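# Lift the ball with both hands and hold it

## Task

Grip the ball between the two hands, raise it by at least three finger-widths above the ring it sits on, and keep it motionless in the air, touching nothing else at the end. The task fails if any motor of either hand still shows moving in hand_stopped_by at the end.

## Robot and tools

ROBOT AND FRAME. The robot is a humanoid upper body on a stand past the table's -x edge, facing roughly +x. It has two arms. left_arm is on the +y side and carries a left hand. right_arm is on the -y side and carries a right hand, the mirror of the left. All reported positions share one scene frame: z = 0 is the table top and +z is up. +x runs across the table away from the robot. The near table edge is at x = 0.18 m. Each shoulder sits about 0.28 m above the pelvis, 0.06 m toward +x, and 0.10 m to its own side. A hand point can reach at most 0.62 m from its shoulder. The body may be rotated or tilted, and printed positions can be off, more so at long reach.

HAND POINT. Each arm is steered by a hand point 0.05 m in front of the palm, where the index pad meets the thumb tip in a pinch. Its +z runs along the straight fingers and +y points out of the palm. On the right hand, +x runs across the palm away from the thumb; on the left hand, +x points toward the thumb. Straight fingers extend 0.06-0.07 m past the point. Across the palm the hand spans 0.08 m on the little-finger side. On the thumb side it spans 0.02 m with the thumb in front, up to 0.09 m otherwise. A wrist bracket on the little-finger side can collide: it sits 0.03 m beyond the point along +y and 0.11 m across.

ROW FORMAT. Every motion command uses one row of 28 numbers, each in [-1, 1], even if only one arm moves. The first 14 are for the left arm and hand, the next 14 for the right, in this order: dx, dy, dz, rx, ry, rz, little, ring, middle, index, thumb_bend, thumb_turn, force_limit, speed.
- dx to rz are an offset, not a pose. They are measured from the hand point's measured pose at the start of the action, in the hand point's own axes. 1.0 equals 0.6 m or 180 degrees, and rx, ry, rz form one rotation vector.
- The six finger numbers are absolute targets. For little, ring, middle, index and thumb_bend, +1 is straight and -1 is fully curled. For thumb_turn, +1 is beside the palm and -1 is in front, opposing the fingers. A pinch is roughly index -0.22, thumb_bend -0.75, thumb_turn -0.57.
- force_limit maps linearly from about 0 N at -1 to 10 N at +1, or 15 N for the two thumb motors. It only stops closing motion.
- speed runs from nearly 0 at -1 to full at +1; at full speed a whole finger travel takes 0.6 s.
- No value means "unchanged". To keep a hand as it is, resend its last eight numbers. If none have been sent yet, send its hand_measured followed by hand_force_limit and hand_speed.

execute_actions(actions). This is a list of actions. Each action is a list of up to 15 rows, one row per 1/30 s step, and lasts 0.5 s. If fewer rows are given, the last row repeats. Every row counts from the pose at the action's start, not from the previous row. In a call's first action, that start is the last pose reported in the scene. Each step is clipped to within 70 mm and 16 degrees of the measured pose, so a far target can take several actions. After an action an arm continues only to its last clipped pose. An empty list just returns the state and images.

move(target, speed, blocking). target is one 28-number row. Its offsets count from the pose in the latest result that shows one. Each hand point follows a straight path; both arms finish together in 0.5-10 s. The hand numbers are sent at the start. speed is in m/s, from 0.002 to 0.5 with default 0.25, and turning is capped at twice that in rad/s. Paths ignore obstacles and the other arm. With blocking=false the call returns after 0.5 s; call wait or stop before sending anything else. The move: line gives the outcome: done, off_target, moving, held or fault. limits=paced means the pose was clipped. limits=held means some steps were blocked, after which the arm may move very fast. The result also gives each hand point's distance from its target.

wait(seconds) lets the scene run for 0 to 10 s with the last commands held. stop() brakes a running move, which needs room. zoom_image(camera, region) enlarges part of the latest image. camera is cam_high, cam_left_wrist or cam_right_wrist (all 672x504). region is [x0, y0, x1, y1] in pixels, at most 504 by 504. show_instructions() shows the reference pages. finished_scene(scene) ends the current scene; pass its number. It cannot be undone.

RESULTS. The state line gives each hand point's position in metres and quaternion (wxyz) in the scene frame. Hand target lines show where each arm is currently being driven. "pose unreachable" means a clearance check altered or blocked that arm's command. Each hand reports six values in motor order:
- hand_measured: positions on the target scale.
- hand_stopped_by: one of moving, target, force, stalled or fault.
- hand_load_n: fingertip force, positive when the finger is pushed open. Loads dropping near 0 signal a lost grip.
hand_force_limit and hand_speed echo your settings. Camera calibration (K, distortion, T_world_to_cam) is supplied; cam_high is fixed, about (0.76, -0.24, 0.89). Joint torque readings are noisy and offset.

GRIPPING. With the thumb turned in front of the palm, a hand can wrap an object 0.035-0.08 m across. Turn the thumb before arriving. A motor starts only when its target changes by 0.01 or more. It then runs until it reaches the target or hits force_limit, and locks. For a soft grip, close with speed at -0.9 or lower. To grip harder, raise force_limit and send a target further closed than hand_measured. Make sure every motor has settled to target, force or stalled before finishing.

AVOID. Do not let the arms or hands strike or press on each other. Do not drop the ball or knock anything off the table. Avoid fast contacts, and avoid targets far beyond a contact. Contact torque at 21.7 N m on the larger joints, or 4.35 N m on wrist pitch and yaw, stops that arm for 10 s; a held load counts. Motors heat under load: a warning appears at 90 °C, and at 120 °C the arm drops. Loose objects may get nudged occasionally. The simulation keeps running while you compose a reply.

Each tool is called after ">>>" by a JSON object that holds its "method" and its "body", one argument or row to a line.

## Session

>>> {"method": "execute_actions", "body": {
  "actions": []
}}

Scene clock: 0.00 s.
left_arm: end_effector_position=(+0.2259, +0.1557, +0.4707) hand_measured=(+1.000, +1.000, +1.000, +1.000, +1.000, +1.000) hand_load_n=(+0.0, +0.0, +0.0, +0.0, +0.0, +0.0) hand_stopped_by=(target, target, target, target, target, target) hand_force_limit=0.00 hand_speed=-0.80 end_effector_quat_wxyz=(+0.123, +0.224, -0.034, +0.966) | right_arm: end_effector_position=(+0.2066, -0.1237, +0.4971) hand_measured=(+1.000, +1.000, +1.000, +1.000, +1.000, +1.000) hand_load_n=(+0.0, +0.0, +0.0, +0.0, +0.0, +0.0) hand_stopped_by=(target, target, target, target, target, target) hand_force_limit=0.00 hand_speed=-0.80 end_effector_quat_wxyz=(+0.967, -0.182, +0.164, -0.065)
Joint positions: left_arm=[ 0.064  0.46   0.131 -0.44  -0.603 -0.96  -0.219] | right_arm=[-0.085 -0.448 -0.31  -0.377  0.463 -0.961  0.294]
Joint velocities: left_arm=[ 0.006  0.     0.003 -0.002 -0.003  0.     0.   ] | right_arm=[-0.002  0.014 -0.006 -0.006  0.005  0.     0.   ]
Joint torques (N m, as the arm reports them, + toward a larger angle): no reading
Hand target (left_arm): +0.226, +0.156, +0.471; +0.123, +0.224, -0.034, +0.966
Hand target (right_arm): +0.207, -0.124, +0.497; +0.967, -0.182, +0.164, -0.065
camera_calibration (this result's frames):
cam_left_wrist: T_world_to_cam=[[0.314361, 0.946611, -0.0714519, -0.197025], [-0.937245, 0.297529, -0.18179, 0.24291], [-0.150826, 0.124116, 0.980738, -0.321712], [0, 0, 0, 1]] pos_world=[0.241081, 0.154163, 0.345596]
cam_right_wrist: T_world_to_cam=[[0.0560096, 0.92902, -0.365766, 0.280159], [-0.961184, -0.0489558, -0.27153, 0.326444], [-0.270164, 0.366776, 0.890217, -0.209384], [0, 0, 0, 1]] pos_world=[0.241513, -0.167495, 0.377509]

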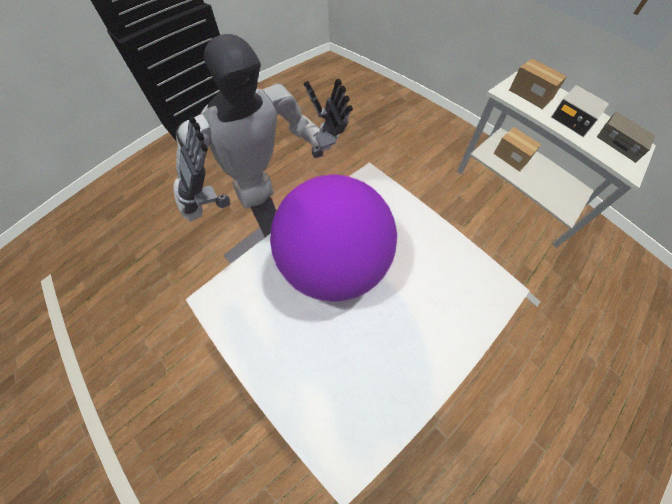

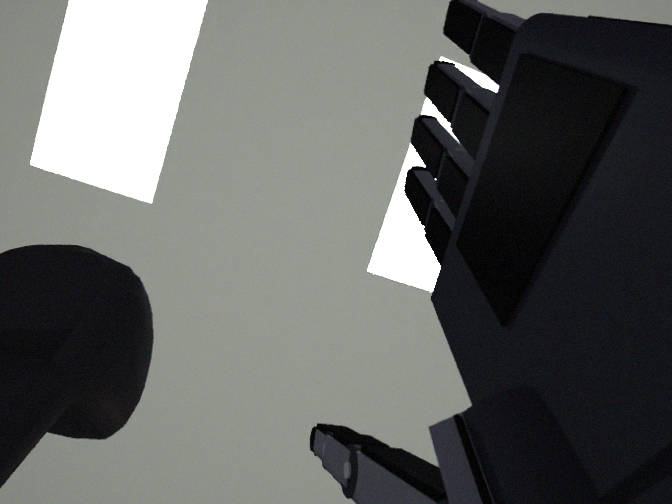

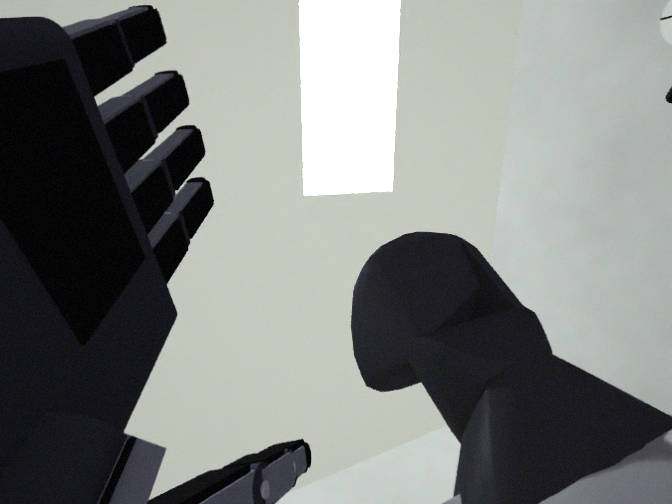

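>>> {"method": "move", "body": {
  "target": [-0.4858,-0.1742,-0.3178,0.12,-0.34,-0.0319,1,1,1,1,1,1,0,-0.8, 0.5177,0.1395,-0.3838,0.1079,0.3812,0.1917,1,1,1,1,1,1,0,-0.8],
  "speed": 0.25
}}

Scene clock: 17.83 s.
left_arm: end_effector_position=(+0.4203, +0.2078, +0.1665) hand_measured=(+1.000, +1.000, +1.000, +1.000, +1.000, +1.000) hand_load_n=(+0.0, +0.0, +0.0, +0.0, +0.0, +0.0) hand_stopped_by=(target, target, target, target, target, target) hand_force_limit=0.00 hand_speed=-0.80 end_effector_quat_wxyz=(+0.094, +0.706, +0.085, +0.696) | right_arm: end_effector_position=(+0.4262, -0.1862, +0.1655) hand_measured=(+1.000, +1.000, +1.000, +1.000, +1.000, +1.000) hand_load_n=(+0.0, +0.0, +0.0, +0.0, +0.0, +0.0) hand_stopped_by=(target, target, target, target, target, target) hand_force_limit=0.00 hand_speed=-0.80 end_effector_quat_wxyz=(+0.683, +0.099, +0.720, +0.073)
Joint positions: left_arm=[-0.268  0.419  0.01   0.78  -0.76  -0.625 -0.381] | right_arm=[-0.671 -0.182 -0.159  1.44   0.651 -0.822  0.606]
Joint velocities: left_arm=[0.002 0.009 0.003 0.    0.    0.    0.   ] | right_arm=[-0.026 -0.003 -0.038  0.026  0.003 -0.014  0.017]
Joint torques (N m, as the arm reports them, + toward a larger angle): left_arm=[-2.7   3.07  0.52 -1.21  0.23 -1.43 -0.5 ] | right_arm=[-4.94 -4.21  0.02 -1.07 -0.02 -0.95  0.15]
Hand target (left_arm): +0.421, +0.208, +0.167; +0.094, +0.705, +0.084, +0.697
Hand target (right_arm): +0.426, -0.186, +0.166; +0.685, +0.098, +0.719, +0.073
Off the commanded pose (left_arm): 0.010 m, 1 deg.
Off the commanded pose (right_arm): 0.009 m, 4 deg.
move: off_target (left_arm, right_arm)
camera_calibration (this result's frames):
cam_left_wrist: T_world_to_cam=[[-0.0358766, 0.939892, -0.339583, -0.135947], [-0.584371, 0.255922, 0.770075, 0.0561463], [0.810693, 0.22607, 0.540064, -0.352479], [0, 0, 0, 1]] pos_world=[0.313686, 0.193091, 0.100959]
cam_right_wrist: T_world_to_cam=[[0.0474021, 0.966792, 0.25113, 0.113229], [-0.543895, -0.185892, 0.818305, 0.060679], [0.837813, -0.175378, 0.517022, -0.34343], [0, 0, 0, 1]] pos_world=[0.315366, -0.158419, 0.0994715]

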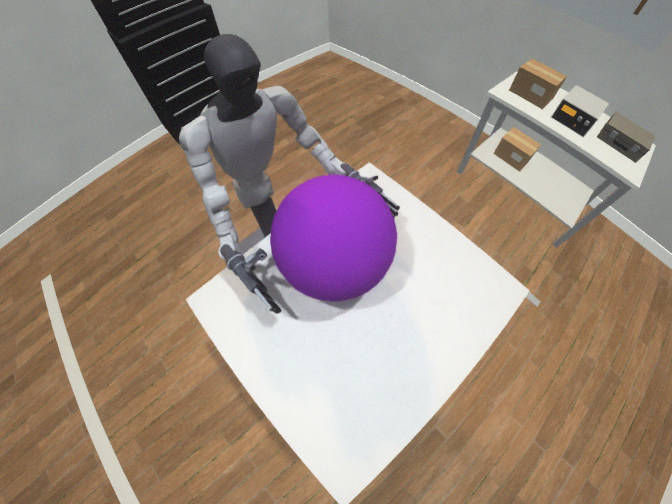

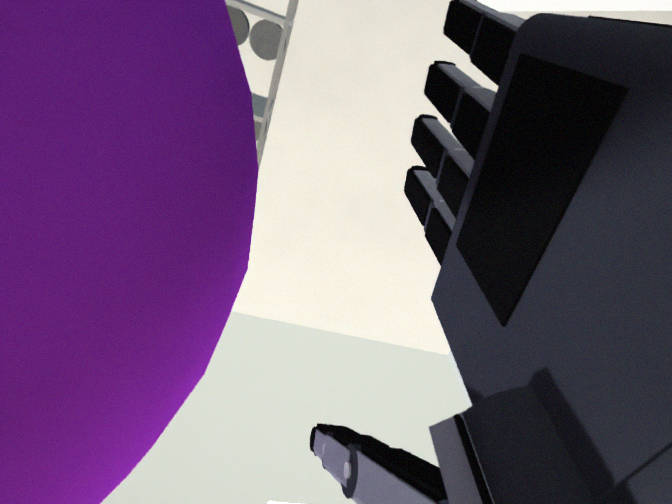

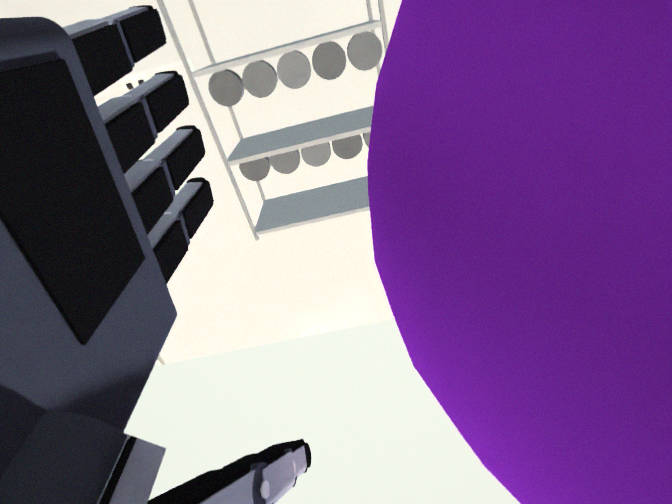

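>>> {"method": "move", "body": {
  "target": [0,0.14,0,0,0,0,1,1,1,1,1,1,0,-0.8, 0,0.14,0,0,0,0,1,1,1,1,1,1,0,-0.8],
  "speed": 0.05
}}

Scene clock: 23.37 s.
left_arm: end_effector_position=(+0.4213, +0.1538, +0.1893) hand_measured=(+1.000, +1.000, +1.000, +1.000, +1.000, +1.000) hand_load_n=(+0.0, +0.0, +0.0, +0.0, +0.0, +0.5) hand_stopped_by=(target, target, target, target, target, target) hand_force_limit=0.00 hand_speed=-0.80 end_effector_quat_wxyz=(+0.075, +0.702, +0.120, +0.697) | right_arm: end_effector_position=(+0.4271, -0.1290, +0.1786) hand_measured=(+1.000, +1.000, +1.000, +1.000, +1.000, +1.000) hand_load_n=(+0.0, +0.0, +0.0, +0.0, +0.0, +0.5) hand_stopped_by=(target, target, target, target, target, target) hand_force_limit=0.00 hand_speed=-0.80 end_effector_quat_wxyz=(+0.680, +0.119, +0.722, +0.047)
Joint positions: left_arm=[-0.156  0.365 -0.195  0.365 -0.615 -0.539  0.112] | right_arm=[-0.358 -0.098  0.155  0.67   0.491 -0.545 -0.004]
Joint velocities: left_arm=[-0.003  0.04  -0.06   0.005 -0.048 -0.033  0.041] | right_arm=[-0.011 -0.008  0.049  0.     0.037  0.    -0.031]
Joint torques (N m, as the arm reports them, + toward a larger angle): left_arm=[-3.04  0.36 -3.21 -1.79  1.46 -0.84 -1.6 ] | right_arm=[-4.59 -0.72  1.96 -2.22 -0.75 -0.66  0.76]
Hand target (left_arm): +0.419, +0.130, +0.192; +0.097, +0.703, +0.092, +0.699
Hand target (right_arm): +0.426, -0.107, +0.180; +0.681, +0.093, +0.724, +0.066
Off the commanded pose (left_arm): 0.028 m, 5 deg.
Off the commanded pose (right_arm): 0.025 m, 4 deg.
move: off_target (left_arm, right_arm)
camera_calibration (this result's frames):
cam_left_wrist: T_world_to_cam=[[-0.108791, 0.926026, -0.361442, -0.0405079], [-0.600924, 0.228378, 0.765985, 0.0650132], [0.791868, 0.300531, 0.531626, -0.355273], [0, 0, 0, 1]] pos_world=[0.31599, 0.129434, 0.124432]
cam_right_wrist: T_world_to_cam=[[0.112802, 0.963861, 0.241345, 0.0280777], [-0.541653, -0.143981, 0.82818, 0.063794], [0.833, -0.224145, 0.505837, -0.343095], [0, 0, 0, 1]] pos_world=[0.317185, -0.0947809, 0.113941]

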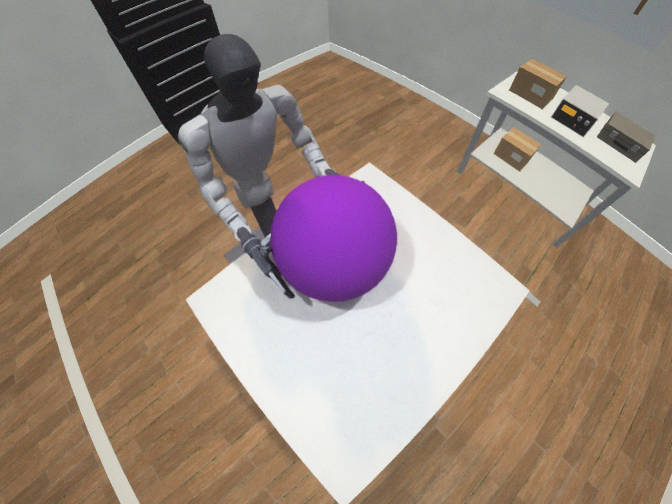

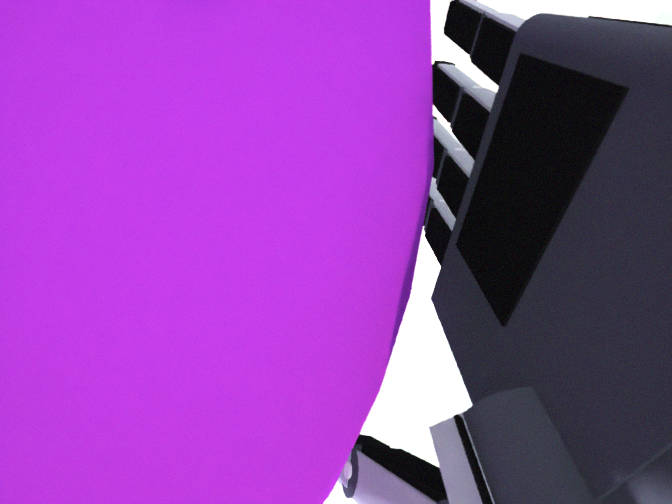

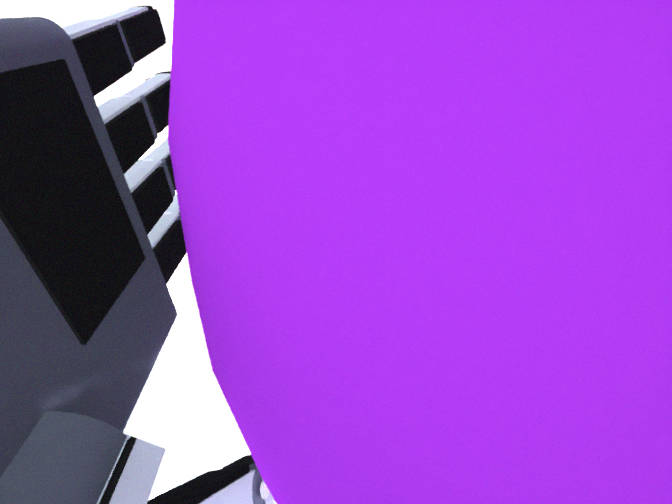

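Curl fingers, then lift, same as before.

>>> {"method": "execute_actions", "body": {
  "actions": [
    [[0,0.036,0,-0.022,0,0,0.3,0.3,0.3,0.3,1,1,-0.4,-0.5, 0,0.036,0,-0.022,0,0,0.3,0.3,0.3,0.3,1,1,-0.4,-0.5]],
    [[0,0.036,0,-0.022,0,0,0.3,0.3,0.3,0.3,1,1,-0.4,-0.5, 0,0.036,0,-0.022,0,0,0.3,0.3,0.3,0.3,1,1,-0.4,-0.5]],
    [[0.032,0.05,0,-0.022,0,0,0.3,0.3,0.3,0.3,1,1,-0.4,-0.5, -0.032,0.05,0,-0.022,0,0,0.3,0.3,0.3,0.3,1,1,-0.4,-0.5]],
    [[0.032,0.05,0,-0.022,0,0,0.3,0.3,0.3,0.3,1,1,-0.4,-0.5, -0.032,0.05,0,-0.022,0,0,0.3,0.3,0.3,0.3,1,1,-0.4,-0.5]],
    [[0.032,0.05,0,-0.025,0,0,0.3,0.3,0.3,0.3,1,1,-0.4,-0.5, -0.032,0.05,0,-0.025,0,0,0.3,0.3,0.3,0.3,1,1,-0.4,-0.5]],
    [[0.032,0.045,0,-0.03,0,0,0.3,0.3,0.3,0.3,1,1,-0.4,-0.5, -0.032,0.045,0,-0.03,0,0,0.3,0.3,0.3,0.3,1,1,-0.4,-0.5]]
  ]
}}

>>> {"method": "wait", "body": {
  "seconds": 1.5
}}

Scene clock: 30.93 s.
left_arm: end_effector_position=(+0.4443, +0.1551, +0.2978) hand_measured=(+0.616, +0.726, +0.782, +0.754, +1.000, +1.000) hand_load_n=(+7.5, +0.0, +0.0, +0.0, +0.0, +0.0) hand_stopped_by=(force, force, force, force, target, target) hand_force_limit=-0.40 hand_speed=-0.50 end_effector_quat_wxyz=(+0.110, +0.674, +0.125, +0.720) | right_arm: end_effector_position=(+0.4467, -0.1420, +0.2926) hand_measured=(+0.616, +0.726, +0.782, +0.754, +1.000, +1.000) hand_load_n=(+7.0, +0.0, +0.0, +0.0, +0.0, +0.0) hand_stopped_by=(force, force, force, force, target, target) hand_force_limit=-0.40 hand_speed=-0.50 end_effector_quat_wxyz=(+0.713, +0.131, +0.686, +0.064)
Joint positions: left_arm=[-0.221  0.709 -0.285 -0.138 -0.871 -0.285  0.419] | right_arm=[-0.356 -0.406  0.277  0.032  0.731 -0.185 -0.325]
Joint velocities: left_arm=[ 0.026  0.032 -0.066  0.026 -0.032  0.     0.03 ] | right_arm=[ 0.014 -0.034  0.067  0.023  0.061  0.    -0.036]
Joint torques (N m, as the arm reports them, + toward a larger angle): left_arm=[-6.01  1.48  0.78 -2.96  0.32 -2.23 -2.42] | right_arm=[-7.36 -1.75  0.54 -3.97 -0.08 -1.66  1.37]
Hand target (left_arm): +0.440, +0.136, +0.299; +0.130, +0.675, +0.101, +0.719
Hand target (right_arm): +0.444, -0.118, +0.291; +0.710, +0.104, +0.692, +0.087
Off the commanded pose (left_arm): 0.020 m, 4 deg.
Off the commanded pose (right_arm): 0.023 m, 4 deg.
camera_calibration (this result's frames):
cam_left_wrist: T_world_to_cam=[[-0.0500594, 0.907198, -0.417716, -0.00636664], [-0.650637, 0.287692, 0.702784, 0.0270916], [0.757737, 0.306962, 0.575855, -0.430614], [0, 0, 0, 1]] pos_world=[0.3436, 0.130164, 0.226272]
cam_right_wrist: T_world_to_cam=[[0.0925428, 0.953826, 0.285747, 0.00548528], [-0.620661, -0.169146, 0.765618, 0.0281883], [0.778599, -0.248204, 0.576349, -0.419806], [0, 0, 0, 1]] pos_world=[0.343848, -0.104662, 0.218806]

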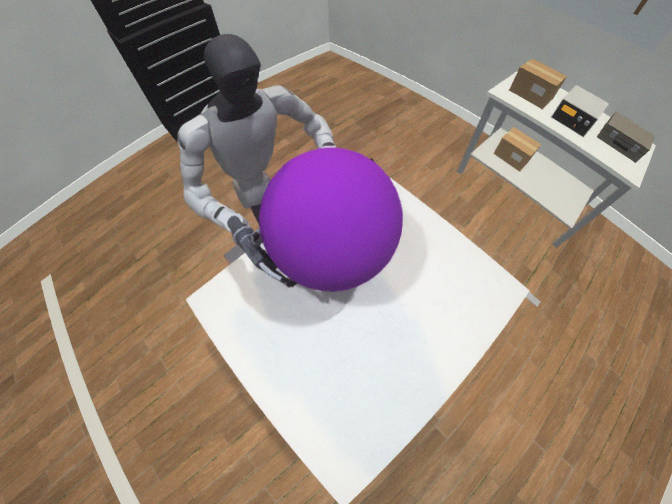

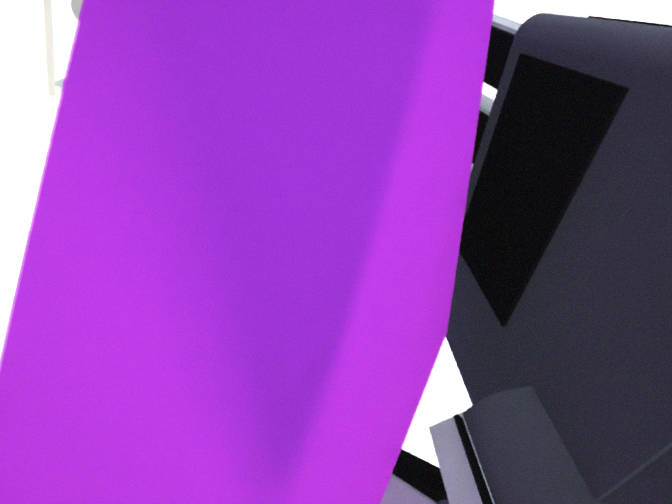

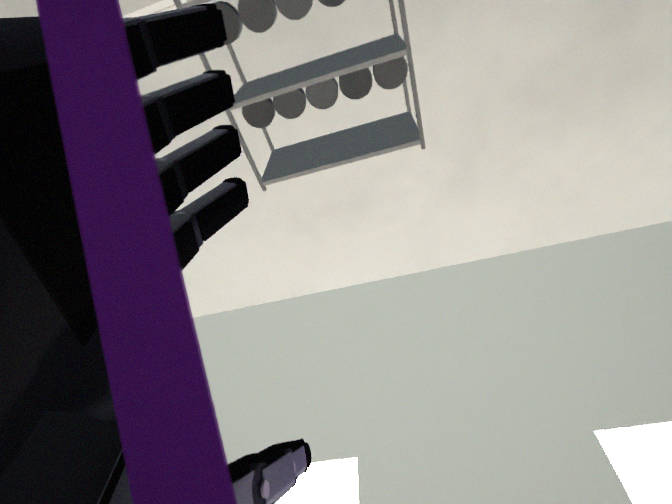

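Scene clock: 32.43 s.
left_arm: end_effector_position=(+0.4444, +0.1551, +0.2966) hand_measured=(+0.616, +0.726, +0.782, +0.754, +1.000, +1.000) hand_load_n=(+7.0, +0.0, +0.0, +0.0, +0.0, +0.0) hand_stopped_by=(force, force, force, force, target, target) hand_force_limit=-0.40 hand_speed=-0.50 end_effector_quat_wxyz=(+0.109, +0.675, +0.125, +0.718) | right_arm: end_effector_position=(+0.4467, -0.1419, +0.2914) hand_measured=(+0.616, +0.726, +0.782, +0.754, +1.000, +1.000) hand_load_n=(+7.0, +0.0, +0.0, +0.0, +0.0, +0.0) hand_stopped_by=(force, force, force, force, target, target) hand_force_limit=-0.40 hand_speed=-0.50 end_effector_quat_wxyz=(+0.711, +0.131, +0.688, +0.064)
Joint positions: left_arm=[-0.22   0.71  -0.287 -0.137 -0.873 -0.285  0.421] | right_arm=[-0.356 -0.408  0.28   0.033  0.733 -0.185 -0.327]
Joint velocities: left_arm=[-0.009  0.     0.005 -0.008  0.009  0.     0.   ] | right_arm=[-0.006  0.002 -0.005 -0.006  0.003  0.     0.   ]
Joint torques (N m, as the arm reports them, + toward a larger angle): left_arm=[-6.18  1.91  0.43 -3.12  0.77 -2.23 -2.5 ] | right_arm=[-7.42 -1.5   0.62 -3.91 -0.28 -1.69  1.36]
Hand target (left_arm): +0.440, +0.136, +0.299; +0.130, +0.675, +0.101, +0.719
Hand target (right_arm): +0.444, -0.118, +0.291; +0.710, +0.104, +0.692, +0.087
Off the commanded pose (left_arm): 0.020 m, 4 deg.
Off the commanded pose (right_arm): 0.023 m, 4 deg.
wait: 1.50 s; at rest by 0.17 s
camera_calibration (this result's frames):
cam_left_wrist: T_world_to_cam=[[-0.051598, 0.907577, -0.416703, -0.0065402], [-0.647862, 0.287124, 0.705574, 0.0260268], [0.760009, 0.306372, 0.573169, -0.430011], [0, 0, 0, 1]] pos_world=[0.343337, 0.130206, 0.22538]
cam_right_wrist: T_world_to_cam=[[0.093357, 0.953994, 0.284922, 0.00564935], [-0.617773, -0.168918, 0.768, 0.0271717], [0.780795, -0.247715, 0.573582, -0.419172], [0, 0, 0, 1]] pos_world=[0.343546, -0.104635, 0.217952]

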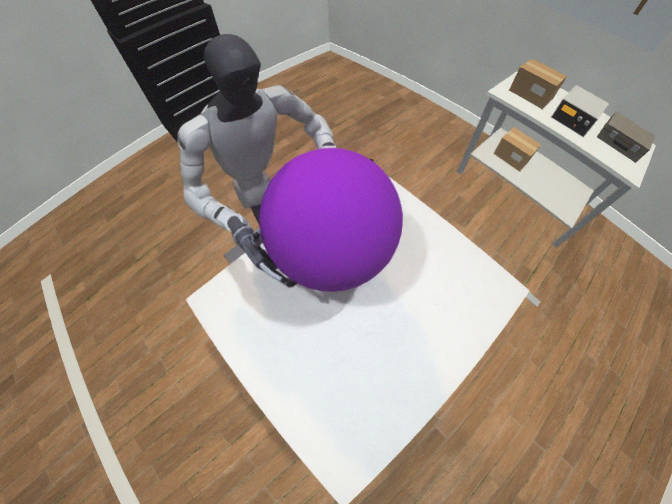

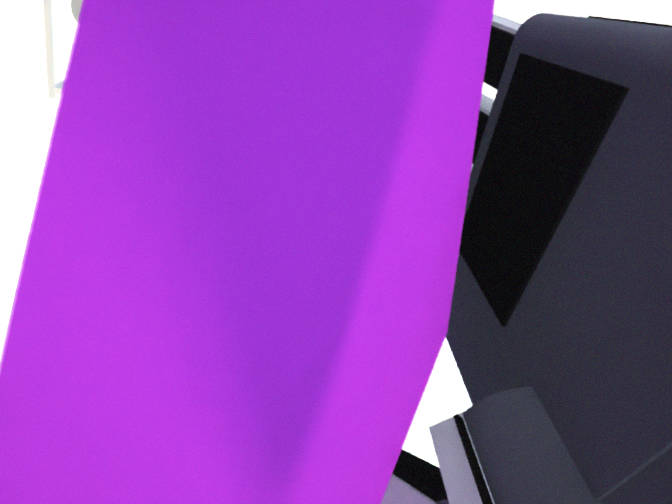

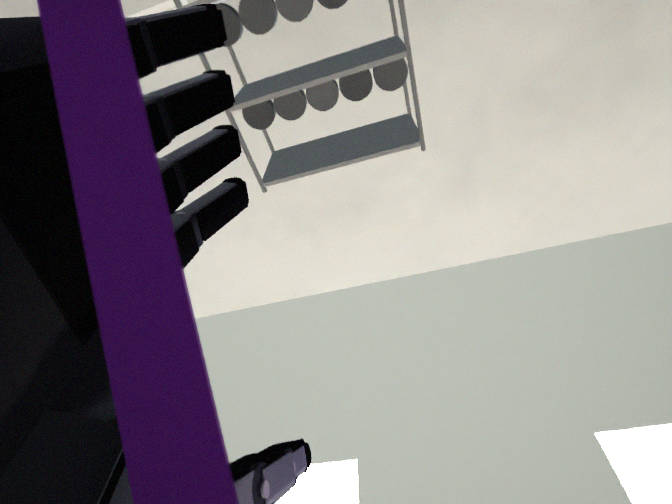

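>>> {"method": "finished_scene", "body": {
  "scene": 2
}}

The scene is finished: the task was done.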